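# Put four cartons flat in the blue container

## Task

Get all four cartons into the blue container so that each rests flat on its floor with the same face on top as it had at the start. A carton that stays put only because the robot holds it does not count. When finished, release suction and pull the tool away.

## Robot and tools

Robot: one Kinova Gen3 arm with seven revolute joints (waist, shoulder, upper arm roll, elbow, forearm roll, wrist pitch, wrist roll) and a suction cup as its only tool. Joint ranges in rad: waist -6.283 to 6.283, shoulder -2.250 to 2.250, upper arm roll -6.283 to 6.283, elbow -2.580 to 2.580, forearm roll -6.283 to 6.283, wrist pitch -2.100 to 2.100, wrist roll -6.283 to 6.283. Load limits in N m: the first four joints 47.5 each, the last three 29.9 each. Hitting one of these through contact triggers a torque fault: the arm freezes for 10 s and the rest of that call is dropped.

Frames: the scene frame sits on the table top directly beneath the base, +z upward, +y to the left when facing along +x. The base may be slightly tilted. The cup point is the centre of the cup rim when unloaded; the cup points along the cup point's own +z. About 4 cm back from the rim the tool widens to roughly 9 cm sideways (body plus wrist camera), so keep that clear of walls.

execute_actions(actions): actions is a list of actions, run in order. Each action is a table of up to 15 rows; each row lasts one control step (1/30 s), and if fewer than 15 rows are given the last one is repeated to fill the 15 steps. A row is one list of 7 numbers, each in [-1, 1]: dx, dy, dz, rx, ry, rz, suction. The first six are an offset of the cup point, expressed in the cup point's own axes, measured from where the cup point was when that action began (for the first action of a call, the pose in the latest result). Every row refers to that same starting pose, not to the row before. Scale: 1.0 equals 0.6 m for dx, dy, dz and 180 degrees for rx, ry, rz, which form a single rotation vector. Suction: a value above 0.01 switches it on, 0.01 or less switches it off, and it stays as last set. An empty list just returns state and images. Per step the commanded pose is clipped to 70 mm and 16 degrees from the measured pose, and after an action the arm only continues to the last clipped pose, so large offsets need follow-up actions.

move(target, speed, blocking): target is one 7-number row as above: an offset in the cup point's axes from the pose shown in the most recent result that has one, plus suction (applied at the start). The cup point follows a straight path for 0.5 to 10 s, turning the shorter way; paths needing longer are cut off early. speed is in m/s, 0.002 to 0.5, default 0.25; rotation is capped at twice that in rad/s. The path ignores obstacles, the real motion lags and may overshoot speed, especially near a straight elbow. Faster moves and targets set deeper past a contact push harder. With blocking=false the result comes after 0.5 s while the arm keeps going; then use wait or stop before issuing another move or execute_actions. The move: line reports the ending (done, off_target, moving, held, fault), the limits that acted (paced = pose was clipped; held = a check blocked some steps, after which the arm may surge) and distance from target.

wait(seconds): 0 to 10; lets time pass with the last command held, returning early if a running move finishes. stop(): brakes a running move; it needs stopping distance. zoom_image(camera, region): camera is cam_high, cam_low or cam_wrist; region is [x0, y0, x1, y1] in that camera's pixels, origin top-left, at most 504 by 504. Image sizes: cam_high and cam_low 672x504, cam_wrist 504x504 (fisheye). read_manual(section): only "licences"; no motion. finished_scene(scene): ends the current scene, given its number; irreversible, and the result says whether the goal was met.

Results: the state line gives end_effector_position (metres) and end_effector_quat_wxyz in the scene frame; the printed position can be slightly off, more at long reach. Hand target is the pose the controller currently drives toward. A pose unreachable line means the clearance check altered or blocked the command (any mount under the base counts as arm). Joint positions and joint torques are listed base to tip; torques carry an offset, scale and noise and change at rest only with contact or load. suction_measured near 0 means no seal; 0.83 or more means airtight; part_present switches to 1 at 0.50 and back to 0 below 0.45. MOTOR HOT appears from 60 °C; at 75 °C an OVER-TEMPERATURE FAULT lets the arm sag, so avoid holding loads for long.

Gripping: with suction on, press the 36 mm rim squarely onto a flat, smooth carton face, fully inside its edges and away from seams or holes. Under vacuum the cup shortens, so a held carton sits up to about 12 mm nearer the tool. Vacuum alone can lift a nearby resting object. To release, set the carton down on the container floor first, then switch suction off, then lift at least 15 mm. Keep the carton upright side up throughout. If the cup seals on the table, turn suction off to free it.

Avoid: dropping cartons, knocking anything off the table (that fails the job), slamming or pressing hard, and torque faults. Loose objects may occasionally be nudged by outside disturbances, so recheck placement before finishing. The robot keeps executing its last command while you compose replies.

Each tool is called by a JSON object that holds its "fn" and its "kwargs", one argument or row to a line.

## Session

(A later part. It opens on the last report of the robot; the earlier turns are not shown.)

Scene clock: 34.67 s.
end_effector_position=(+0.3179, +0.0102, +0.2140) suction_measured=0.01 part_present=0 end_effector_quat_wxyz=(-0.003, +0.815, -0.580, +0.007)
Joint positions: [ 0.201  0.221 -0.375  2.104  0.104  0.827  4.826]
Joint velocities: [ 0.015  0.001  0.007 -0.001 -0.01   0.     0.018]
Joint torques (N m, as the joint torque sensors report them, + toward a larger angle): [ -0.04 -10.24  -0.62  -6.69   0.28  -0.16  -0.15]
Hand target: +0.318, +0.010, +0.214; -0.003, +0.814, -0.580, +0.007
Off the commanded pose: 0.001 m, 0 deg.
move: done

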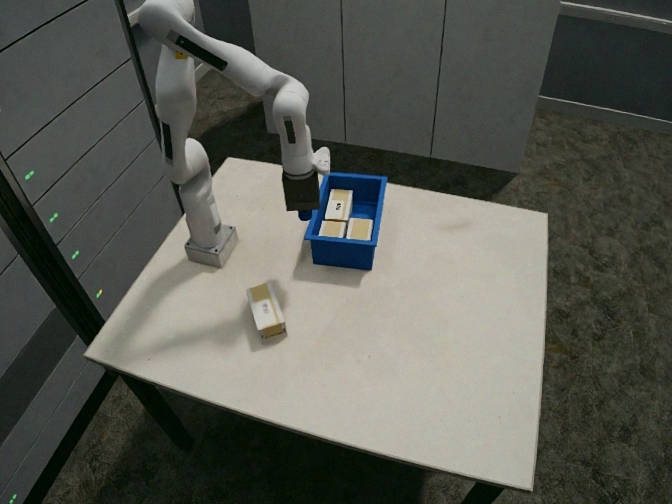

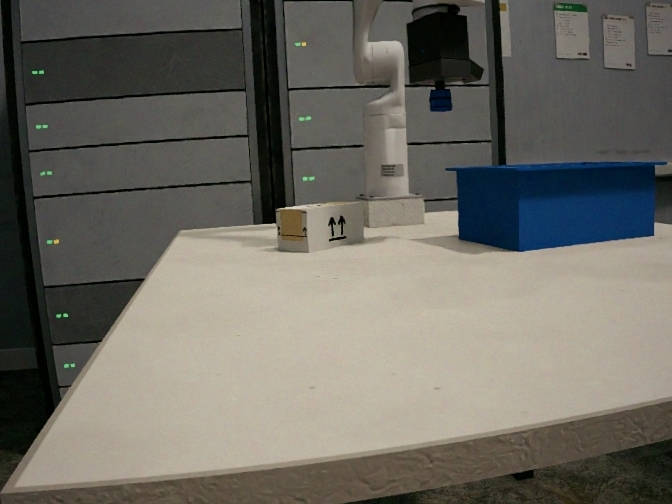

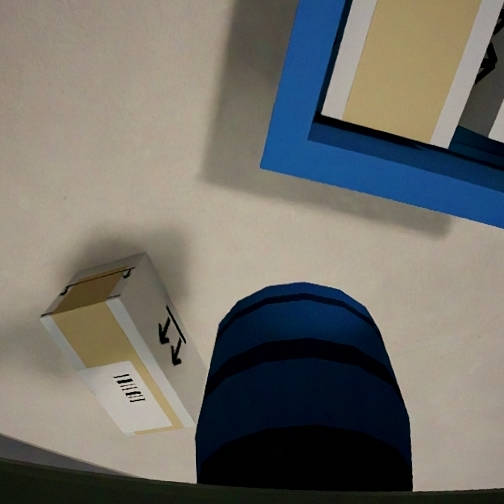

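{"fn": "move", "kwargs": {
  "target": [0.352,0.218,0.08,0,0,-0.078,0],
  "speed": 0.4
}}

Scene clock: 38.90 s.
end_effector_position=(+0.2662, -0.2312, +0.1662) suction_measured=0.01 part_present=0 end_effector_quat_wxyz=(-0.003, +0.880, -0.475, +0.008)
Joint positions: [ 0.804  0.378 -0.212  2.078  0.106  0.693  5.834]
Joint velocities: [ 0.018  0.01   0.006 -0.005 -0.011  0.004  0.016]
Joint torques (N m, as the joint torque sensors report them, + toward a larger angle): [ -0.05 -12.6   -0.6   -5.74  -0.04  -0.15  -0.25]
Hand target: +0.266, -0.232, +0.166; -0.003, +0.880, -0.476, +0.007
Off the commanded pose: 0.002 m, 0 deg.
move: done; limits=paced

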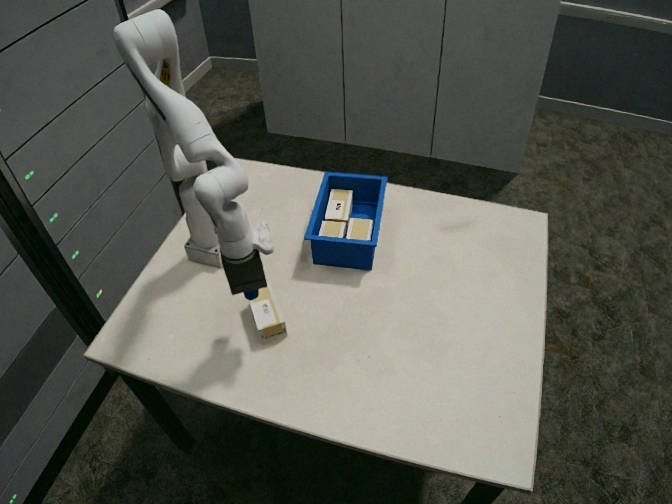

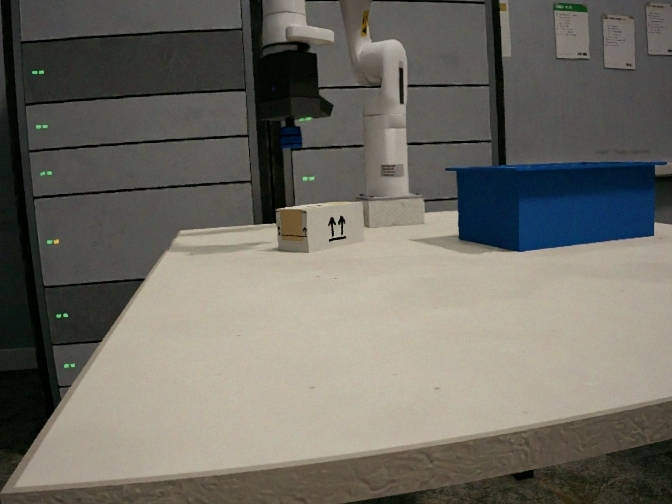

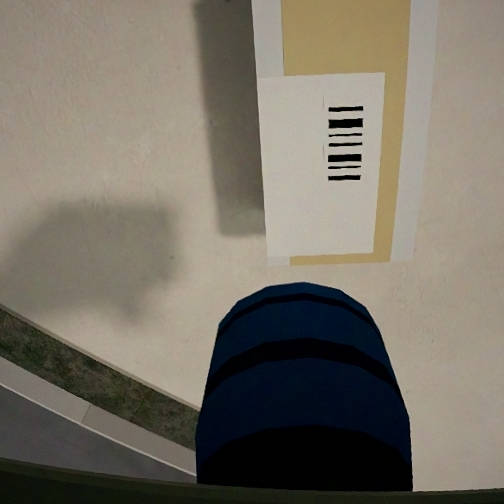

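{"fn": "move", "kwargs": {
  "target": [-0.022,-0.03,0.13,0,0,-0.017,1],
  "speed": 0.15
}}

Scene clock: 41.67 s.
end_effector_position=(+0.2751, -0.2108, +0.0886) suction_measured=0.01 part_present=0 end_effector_quat_wxyz=(-0.002, +0.892, -0.451, +0.008)
Joint positions: [ 0.703  0.55  -0.171  2.178  0.196  0.423  5.741]
Joint velocities: [-0.005  0.006  0.001  0.001  0.002 -0.002 -0.002]
Joint torques (N m, as the joint torque sensors report them, + toward a larger angle): [  0.27 -13.49  -0.42  -4.19  -0.1   -0.04  -0.2 ]
Hand target: +0.275, -0.211, +0.088; -0.002, +0.892, -0.451, +0.008
Off the commanded pose: 0.001 m, 0 deg.
move: done

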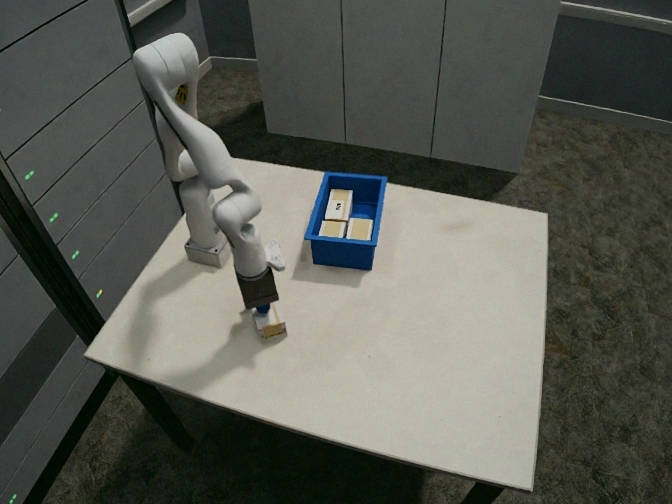

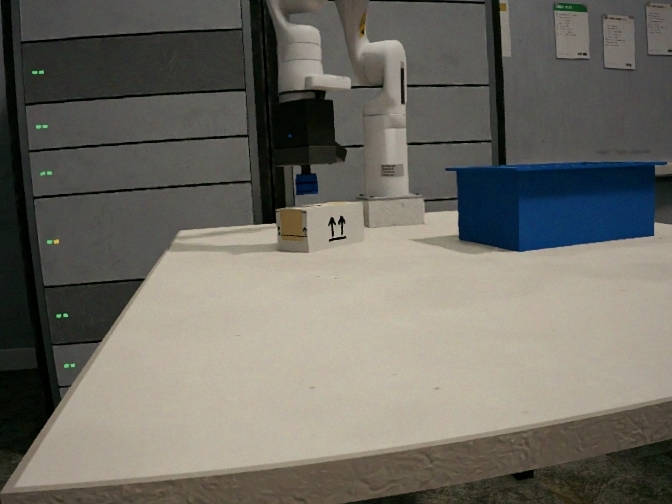

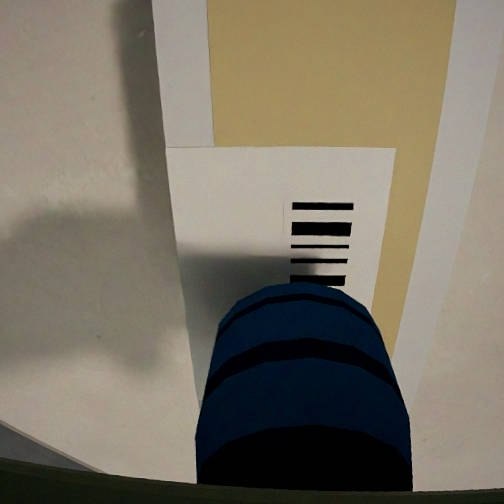

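{"fn": "move", "kwargs": {
  "target": [0,0.011,0.025,0,0,0,1],
  "speed": 0.05
}}

{"fn": "move", "kwargs": {
  "target": [0,0,0.022,0,0,0,1],
  "speed": 0.03
}}

Scene clock: 44.87 s.
end_effector_position=(+0.2702, -0.2148, +0.0737) suction_measured=0.01 part_present=0 end_effector_quat_wxyz=(-0.002, +0.892, -0.451, +0.008)
Joint positions: [ 0.708  0.588 -0.155  2.192  0.212  0.37   5.743]
Joint velocities: [ 0.001  0.005  0.001  0.002  0.    -0.003  0.   ]
Joint torques (N m, as the joint torque sensors report them, + toward a larger angle): [  0.38 -13.89  -0.12  -3.93   0.01  -0.18  -0.1 ]
Hand target: +0.270, -0.215, +0.074; -0.002, +0.892, -0.451, +0.008
Off the commanded pose: 0.000 m, 0 deg.
move: done

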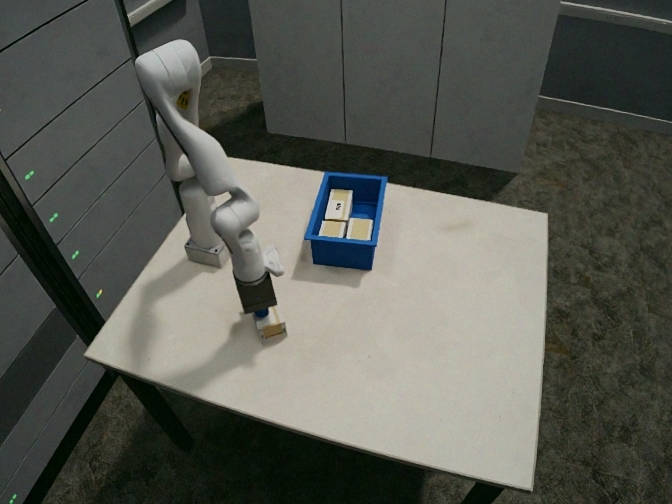

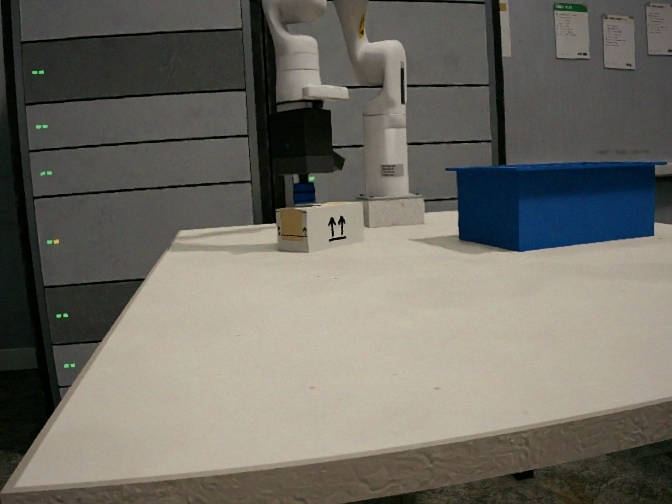

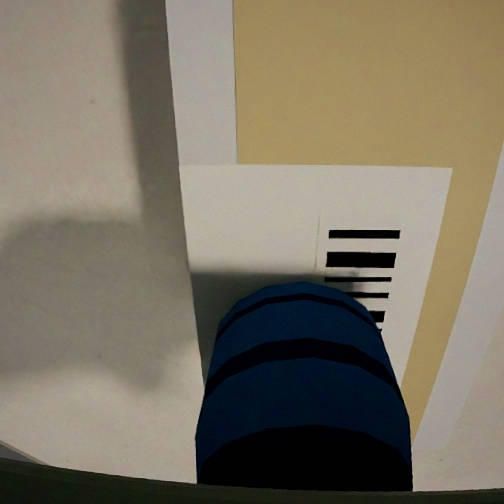

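Scene clock: 45.60 s.
end_effector_position=(+0.2704, -0.2150, +0.0608) suction_measured=0.89 part_present=1 end_effector_quat_wxyz=(-0.002, +0.892, -0.452, +0.008)
Joint positions: [ 0.695  0.623 -0.138  2.198  0.223  0.328  5.733]
Joint velocities: [-0.002  0.007  0.001  0.001  0.    -0.004 -0.001]
Joint torques (N m, as the joint torque sensors report them, + toward a larger angle): [  0.01 -15.16  -0.87  -3.52  -0.07  -0.24  -0.13]
Hand target: +0.270, -0.215, +0.061; -0.002, +0.892, -0.451, +0.008
Off the commanded pose: 0.000 m, 0 deg.
move: done

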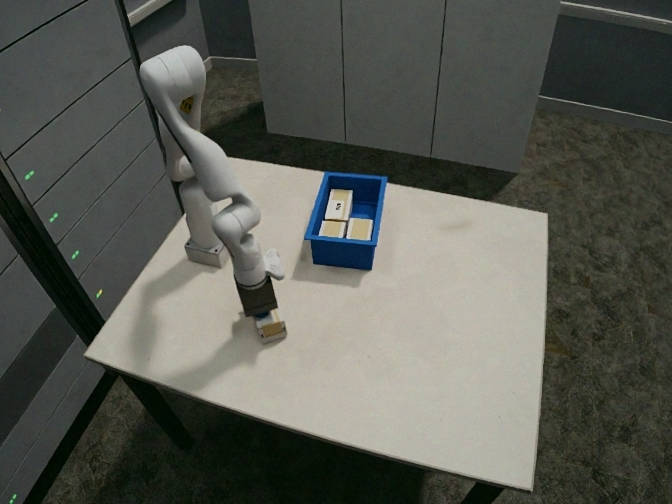

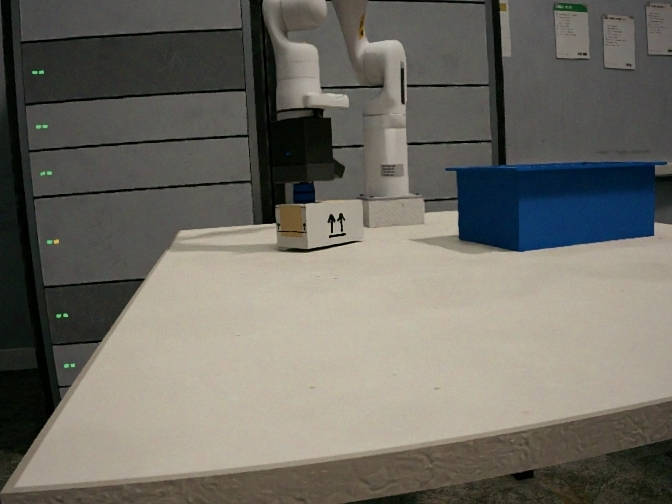

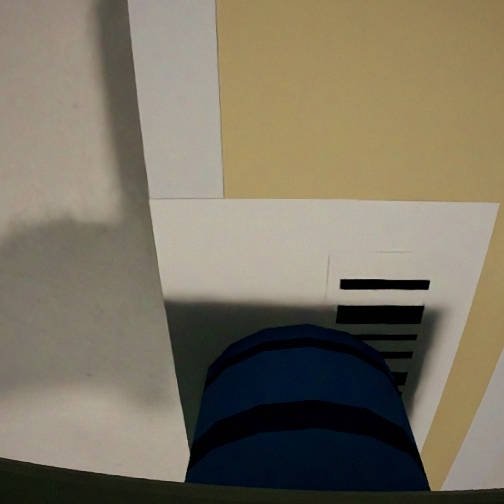

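{"fn": "move", "kwargs": {
  "target": [0,0,-0.24,0,0,0,1],
  "speed": 0.2
}}

Scene clock: 47.87 s.
end_effector_position=(+0.2680, -0.2142, +0.2043) suction_measured=0.90 part_present=1 end_effector_quat_wxyz=(-0.003, +0.892, -0.451, +0.008)
Joint positions: [ 0.791  0.286 -0.24   2.05   0.079  0.811  5.868]
Joint velocities: [ 0.002 -0.003  0.002 -0.002 -0.001  0.003  0.001]
Joint torques (N m, as the joint torque sensors report them, + toward a larger angle): [  0.05 -12.14  -0.36  -7.51   0.12  -0.17  -0.2 ]
Hand target: +0.268, -0.214, +0.205; -0.003, +0.892, -0.451, +0.008
Off the commanded pose: 0.001 m, 0 deg.
move: done

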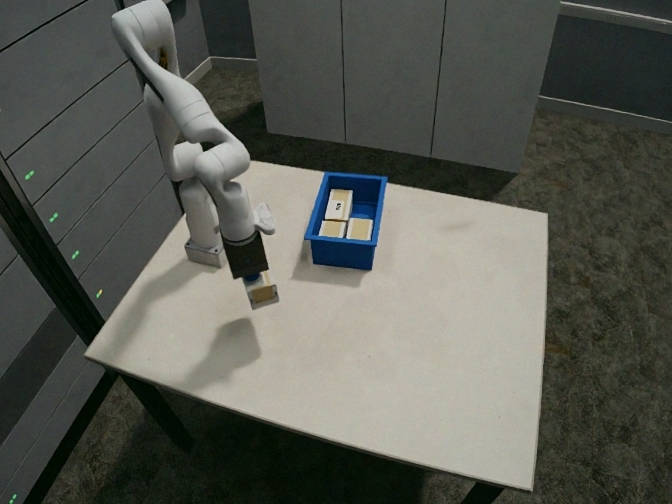

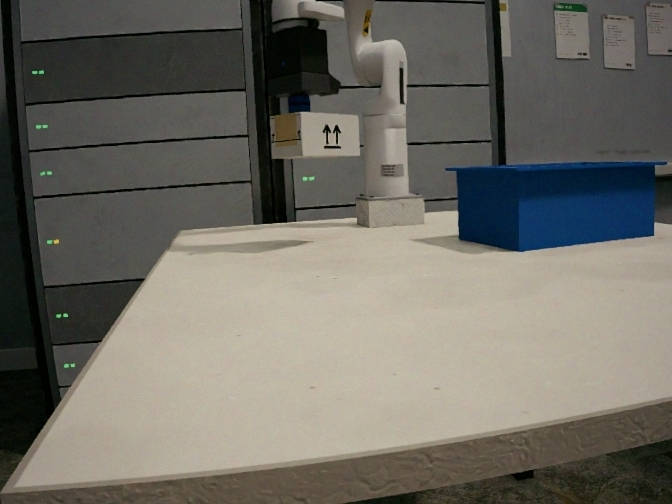

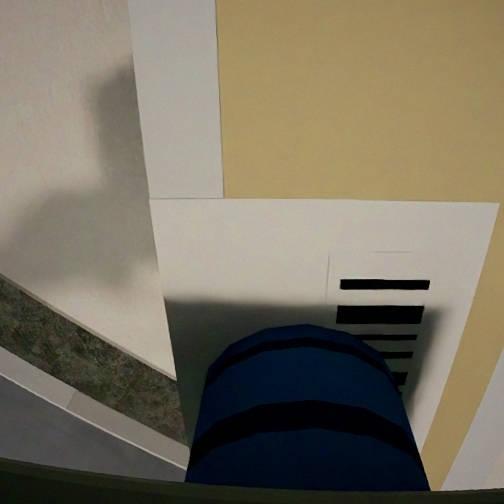

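{"fn": "move", "kwargs": {
  "target": [-0.432,-0.592,0,-0.0035,-0.0045,0.172,1],
  "speed": 0.3
}}

Scene clock: 51.63 s.
end_effector_position=(+0.3989, +0.2039, +0.2047) suction_measured=0.90 part_present=1 end_effector_quat_wxyz=(-0.001, +0.739, -0.673, -0.001)
Joint positions: [-0.28   0.499 -0.364  1.709  0.192  0.97   4.109]
Joint velocities: [-0.004  0.004 -0.001 -0.002  0.002  0.002 -0.002]
Joint torques (N m, as the joint torque sensors report them, + toward a larger angle): [  0.35 -17.32  -1.15  -7.87  -0.02  -0.35  -0.06]
Hand target: +0.399, +0.204, +0.205; -0.001, +0.740, -0.673, -0.001
Off the commanded pose: 0.002 m, 0 deg.
move: done

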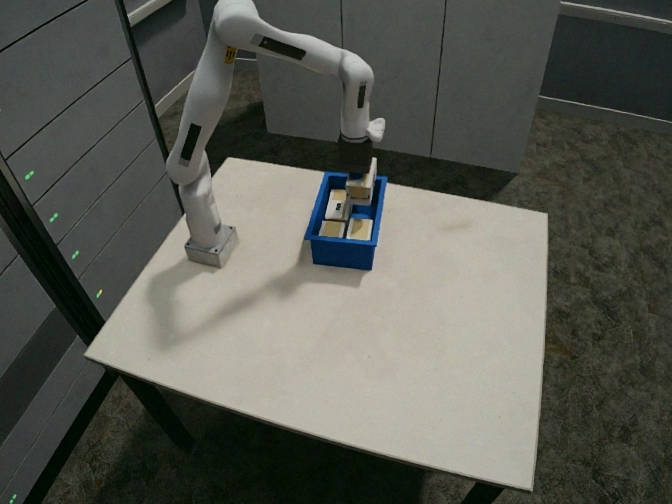

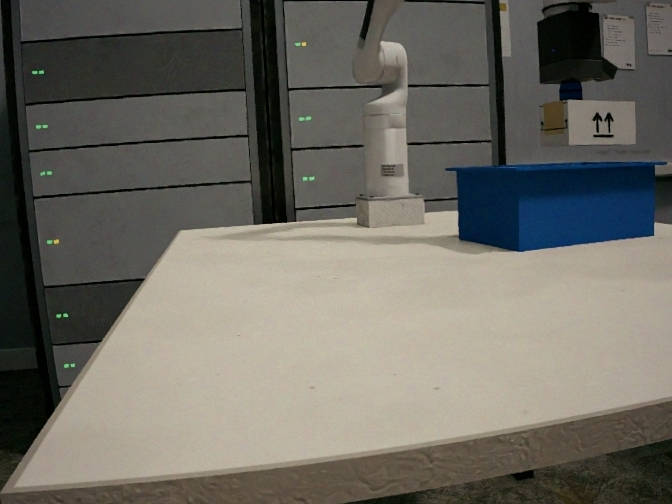

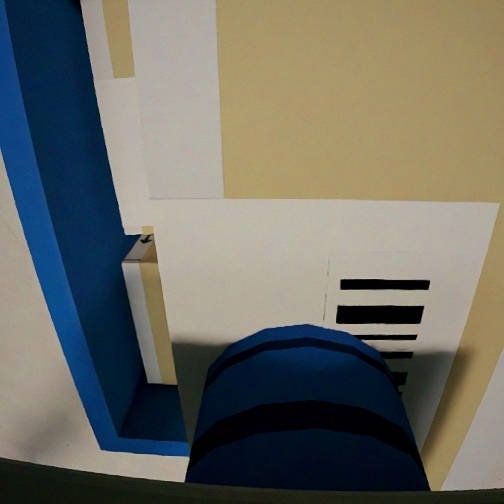

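Lower to just above C's top level (z≈0.135), shifting slightly.

{"fn": "move", "kwargs": {
  "target": [-0.002,-0.002,0.115,0,0,0,1],
  "speed": 0.06
}}

{"fn": "zoom_image", "kwargs": {
  "camera": "cam_high",
  "region": [290, 140, 420, 270]
}}

Scene clock: 53.67 s.
end_effector_position=(+0.4011, +0.2088, +0.1400) suction_measured=0.90 part_present=1 end_effector_quat_wxyz=(-0.006, +0.740, -0.672, +0.000)
Joint positions: [-0.312  0.601 -0.335  1.784  0.246  0.788  4.06 ]
Joint velocities: [-0.005  0.     0.003  0.002  0.001 -0.005 -0.001]
Joint torques (N m, as the joint torque sensors report them, + toward a larger angle): [  2.03 -12.27   0.98  -5.08   0.84  -0.73  -0.09]
Hand target: +0.400, +0.205, +0.136; -0.001, +0.739, -0.673, -0.001
Off the commanded pose: 0.006 m, 1 deg.
move: off_target

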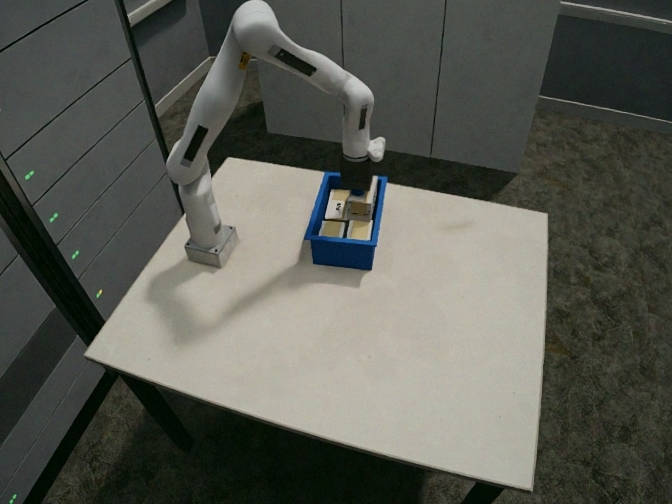

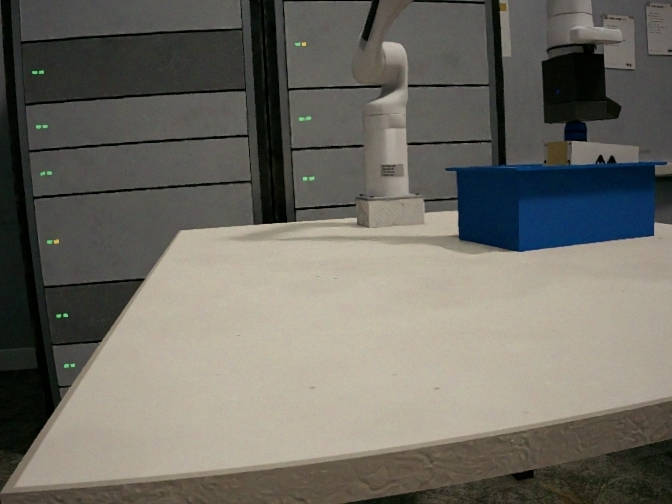

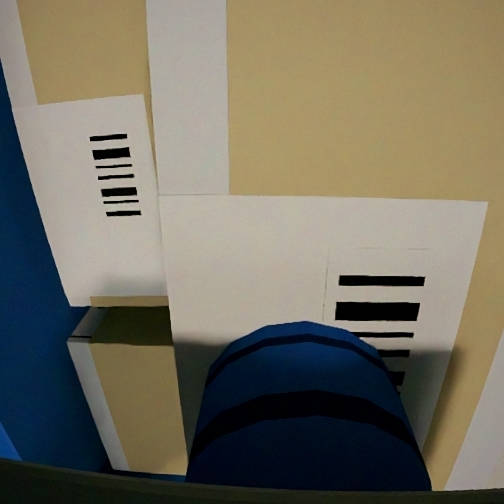

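Region (290, 140, 420, 270) of cam_high's 672x504 image, scaled by 3.877, with more detail than that image has.

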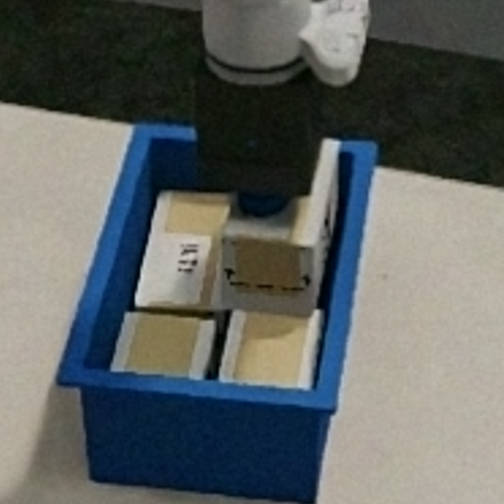

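{"fn": "move", "kwargs": {
  "target": [-0.012,0.004,-0.012,0,0.0045,0,1],
  "speed": 0.03
}}

Scene clock: 56.70 s.
end_effector_position=(+0.3980, +0.2154, +0.1471) suction_measured=0.90 part_present=1 end_effector_quat_wxyz=(-0.001, +0.740, -0.672, +0.005)
Joint positions: [-0.341  0.592 -0.33   1.77   0.249  0.818  4.035]
Joint velocities: [-0.006 -0.002 -0.    -0.003  0.003  0.005 -0.005]
Joint torques (N m, as the joint torque sensors report them, + toward a larger angle): [  0.54 -18.03  -1.21  -7.27   0.34  -0.16  -0.25]
Hand target: +0.398, +0.216, +0.147; -0.001, +0.740, -0.672, +0.005
Off the commanded pose: 0.000 m, 0 deg.
move: done

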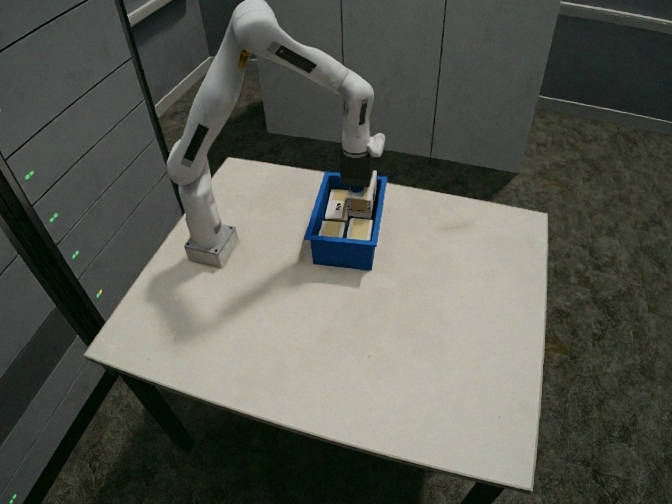

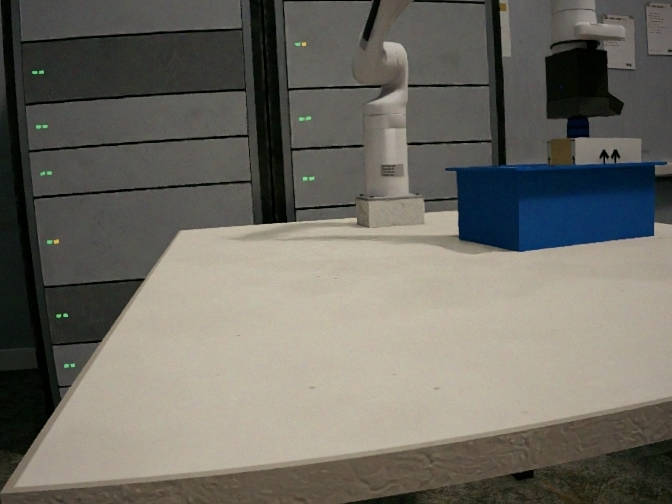

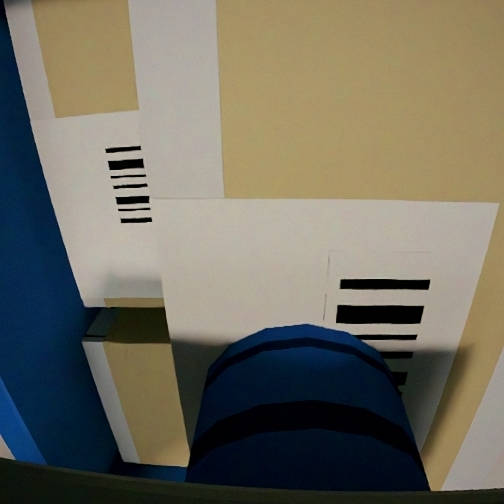

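{"fn": "move", "kwargs": {
  "target": [0,0,0.035,-0.0027,-0.002,0,1],
  "speed": 0.025
}}

Scene clock: 58.97 s.
end_effector_position=(+0.3983, +0.2153, +0.1263) suction_measured=0.90 part_present=1 end_effector_quat_wxyz=(-0.000, +0.740, -0.672, +0.000)
Joint positions: [-0.339  0.631 -0.323  1.783  0.257  0.771  4.033]
Joint velocities: [-0.     0.004  0.001  0.001  0.001 -0.003 -0.   ]
Joint torques (N m, as the joint torque sensors report them, + toward a larger angle): [  0.27 -18.2   -1.36  -6.92   0.23  -0.15  -0.34]
Hand target: +0.398, +0.215, +0.126; +0.000, +0.740, -0.672, +0.000
Off the commanded pose: 0.000 m, 0 deg.
move: done

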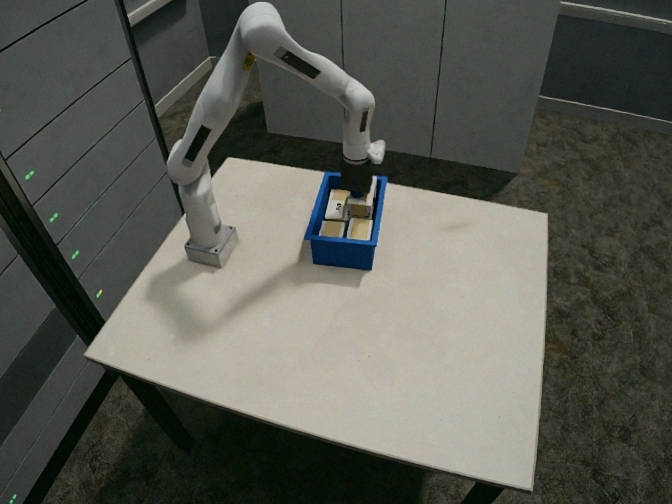

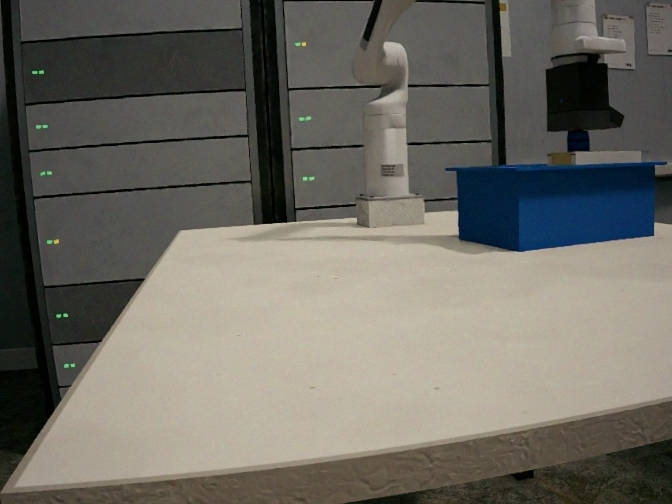

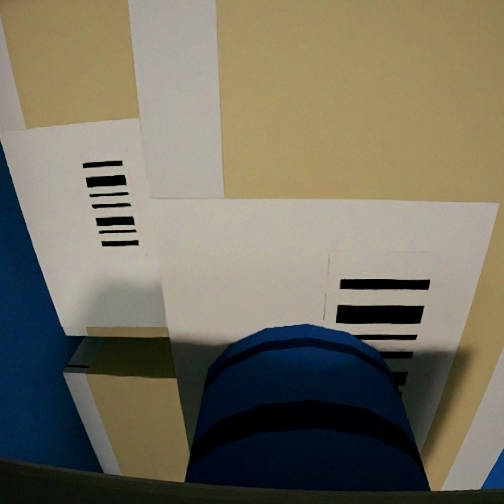

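{"fn": "move", "kwargs": {
  "target": [0,0,0.03,0,0,0,1],
  "speed": 0.02
}}

Scene clock: 61.03 s.
end_effector_position=(+0.3983, +0.2153, +0.1085) suction_measured=0.90 part_present=1 end_effector_quat_wxyz=(-0.000, +0.740, -0.672, +0.000)
Joint positions: [-0.348  0.663 -0.311  1.798  0.272  0.725  4.02 ]
Joint velocities: [-0.001  0.002  0.001  0.001  0.001 -0.003 -0.001]
Joint torques (N m, as the joint torque sensors report them, + toward a larger angle): [  0.37 -18.77  -1.33  -6.7    0.14  -0.38  -0.04]
Hand target: +0.398, +0.215, +0.108; -0.000, +0.740, -0.672, +0.000
Off the commanded pose: 0.000 m, 0 deg.
move: done

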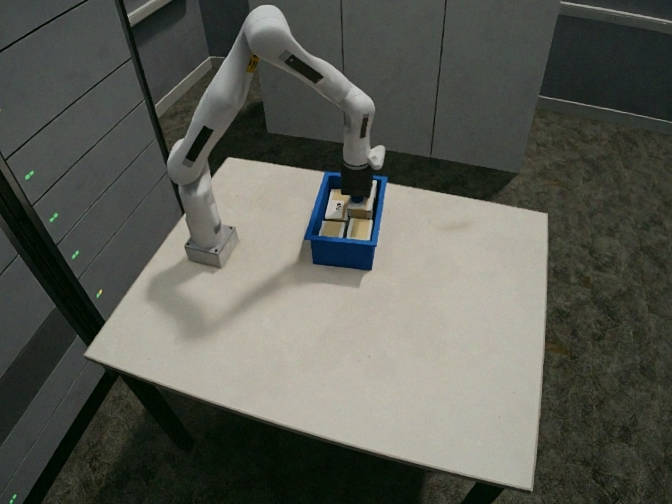

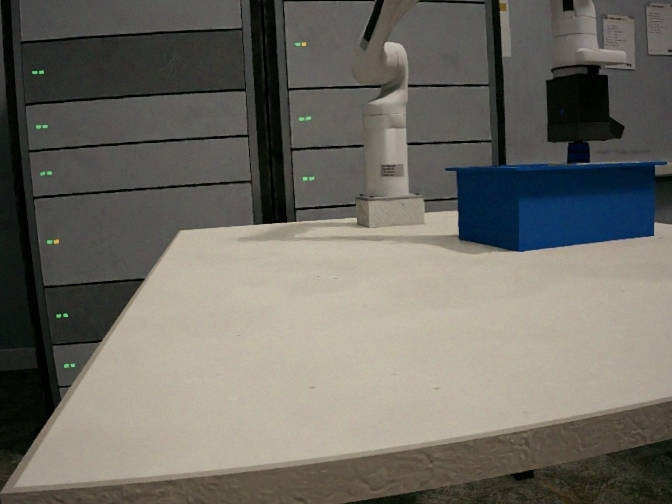

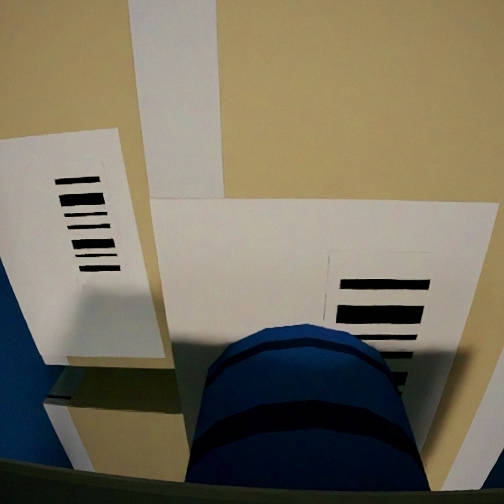

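Past C. Continue.

{"fn": "move", "kwargs": {
  "target": [0,0,0.082,0,0,0,1],
  "speed": 0.03
}}

Scene clock: 63.73 s.
end_effector_position=(+0.4010, +0.2163, +0.0668) suction_measured=0.90 part_present=1 end_effector_quat_wxyz=(-0.005, +0.740, -0.672, +0.003)
Joint positions: [-0.376  0.74  -0.275  1.826  0.313  0.609  3.986]
Joint velocities: [-0.    -0.     0.002  0.     0.    -0.001 -0.001]
Joint torques (N m, as the joint torque sensors report them, + toward a larger angle): [ 0.2  -7.44  0.08 -5.18  0.62 -2.93 -0.34]
Hand target: +0.398, +0.215, +0.059; -0.000, +0.740, -0.672, +0.000
Off the commanded pose: 0.008 m, 1 deg.
move: off_target

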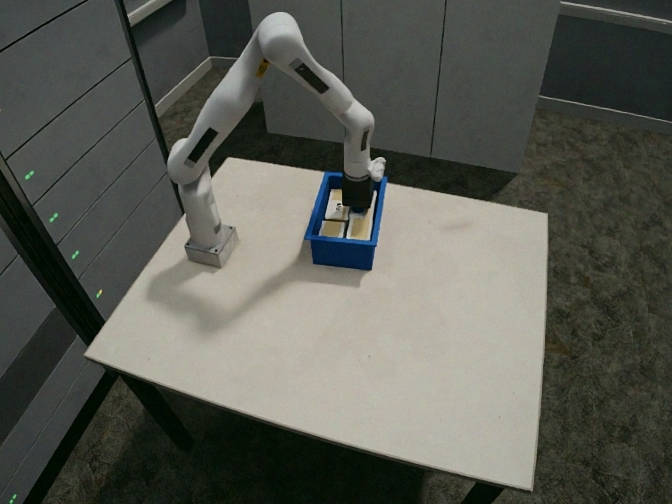

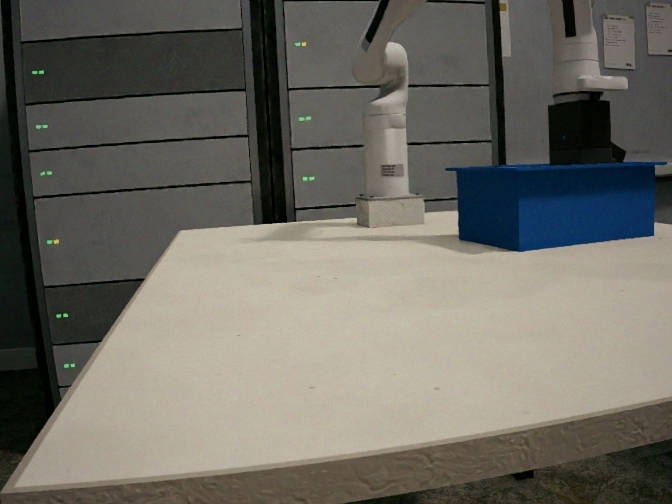

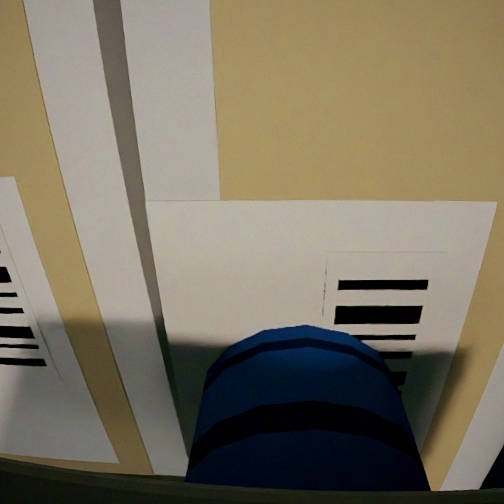

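{"fn": "execute_actions", "kwargs": {
  "actions": [
    [[0,0.004,-0.002,0,0.003,0,1]]
  ]
}}

{"fn": "zoom_image", "kwargs": {
  "camera": "cam_high",
  "region": [310, 150, 410, 250]
}}

{"fn": "zoom_image", "kwargs": {
  "camera": "cam_low",
  "region": [500, 80, 672, 200]
}}

Scene clock: 69.20 s.
end_effector_position=(+0.3991, +0.2162, +0.0684) suction_measured=0.90 part_present=1 end_effector_quat_wxyz=(-0.002, +0.740, -0.672, +0.007)
Joint positions: [-0.388  0.735 -0.268  1.829  0.316  0.614  3.975]
Joint velocities: [-0.001  0.001 -0.001 -0.     0.     0.    -0.   ]
Joint torques (N m, as the joint torque sensors report them, + toward a larger angle): [  0.32 -18.45  -1.37  -5.63   0.01  -0.16  -0.19]
Hand target: +0.399, +0.216, +0.068; -0.002, +0.740, -0.672, +0.007
Off the commanded pose: 0.001 m, 0 deg.

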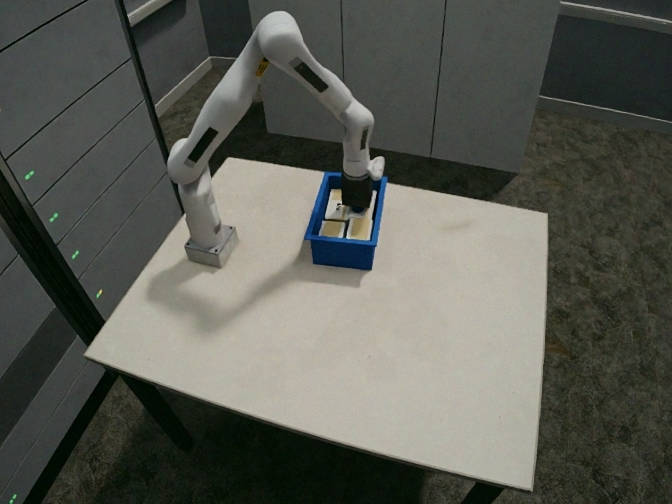

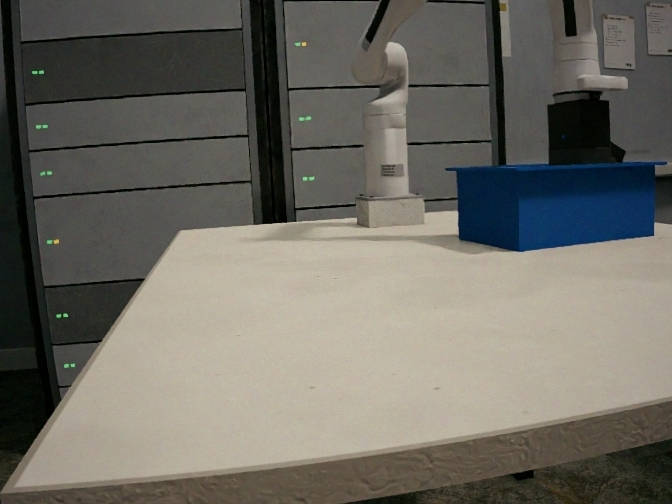

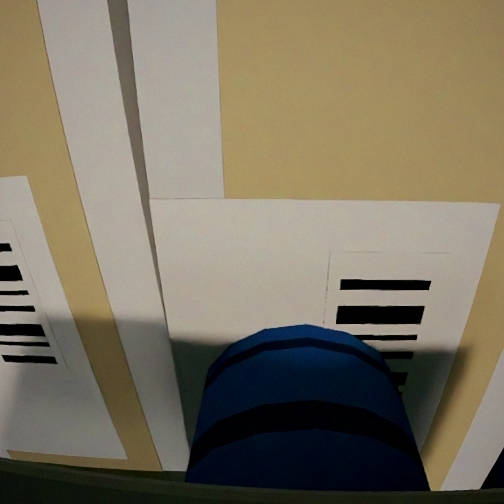

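Region (310, 150, 410, 250) of cam_high's 672x504 image, scaled by 5.040, with more detail than that image has.

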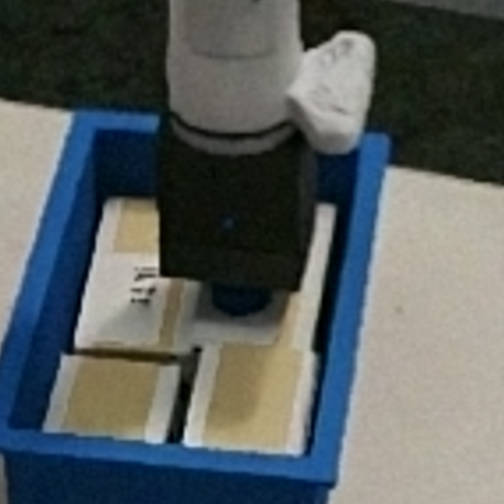

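Region (500, 80, 672, 200) of cam_low's 672x504 image, scaled by 2.930, with more detail than that image has; it fills the top 352 rows of this view, and the rest is white.

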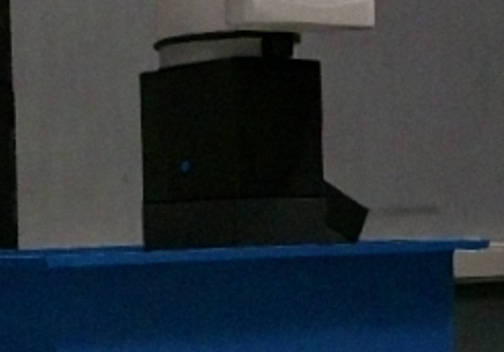

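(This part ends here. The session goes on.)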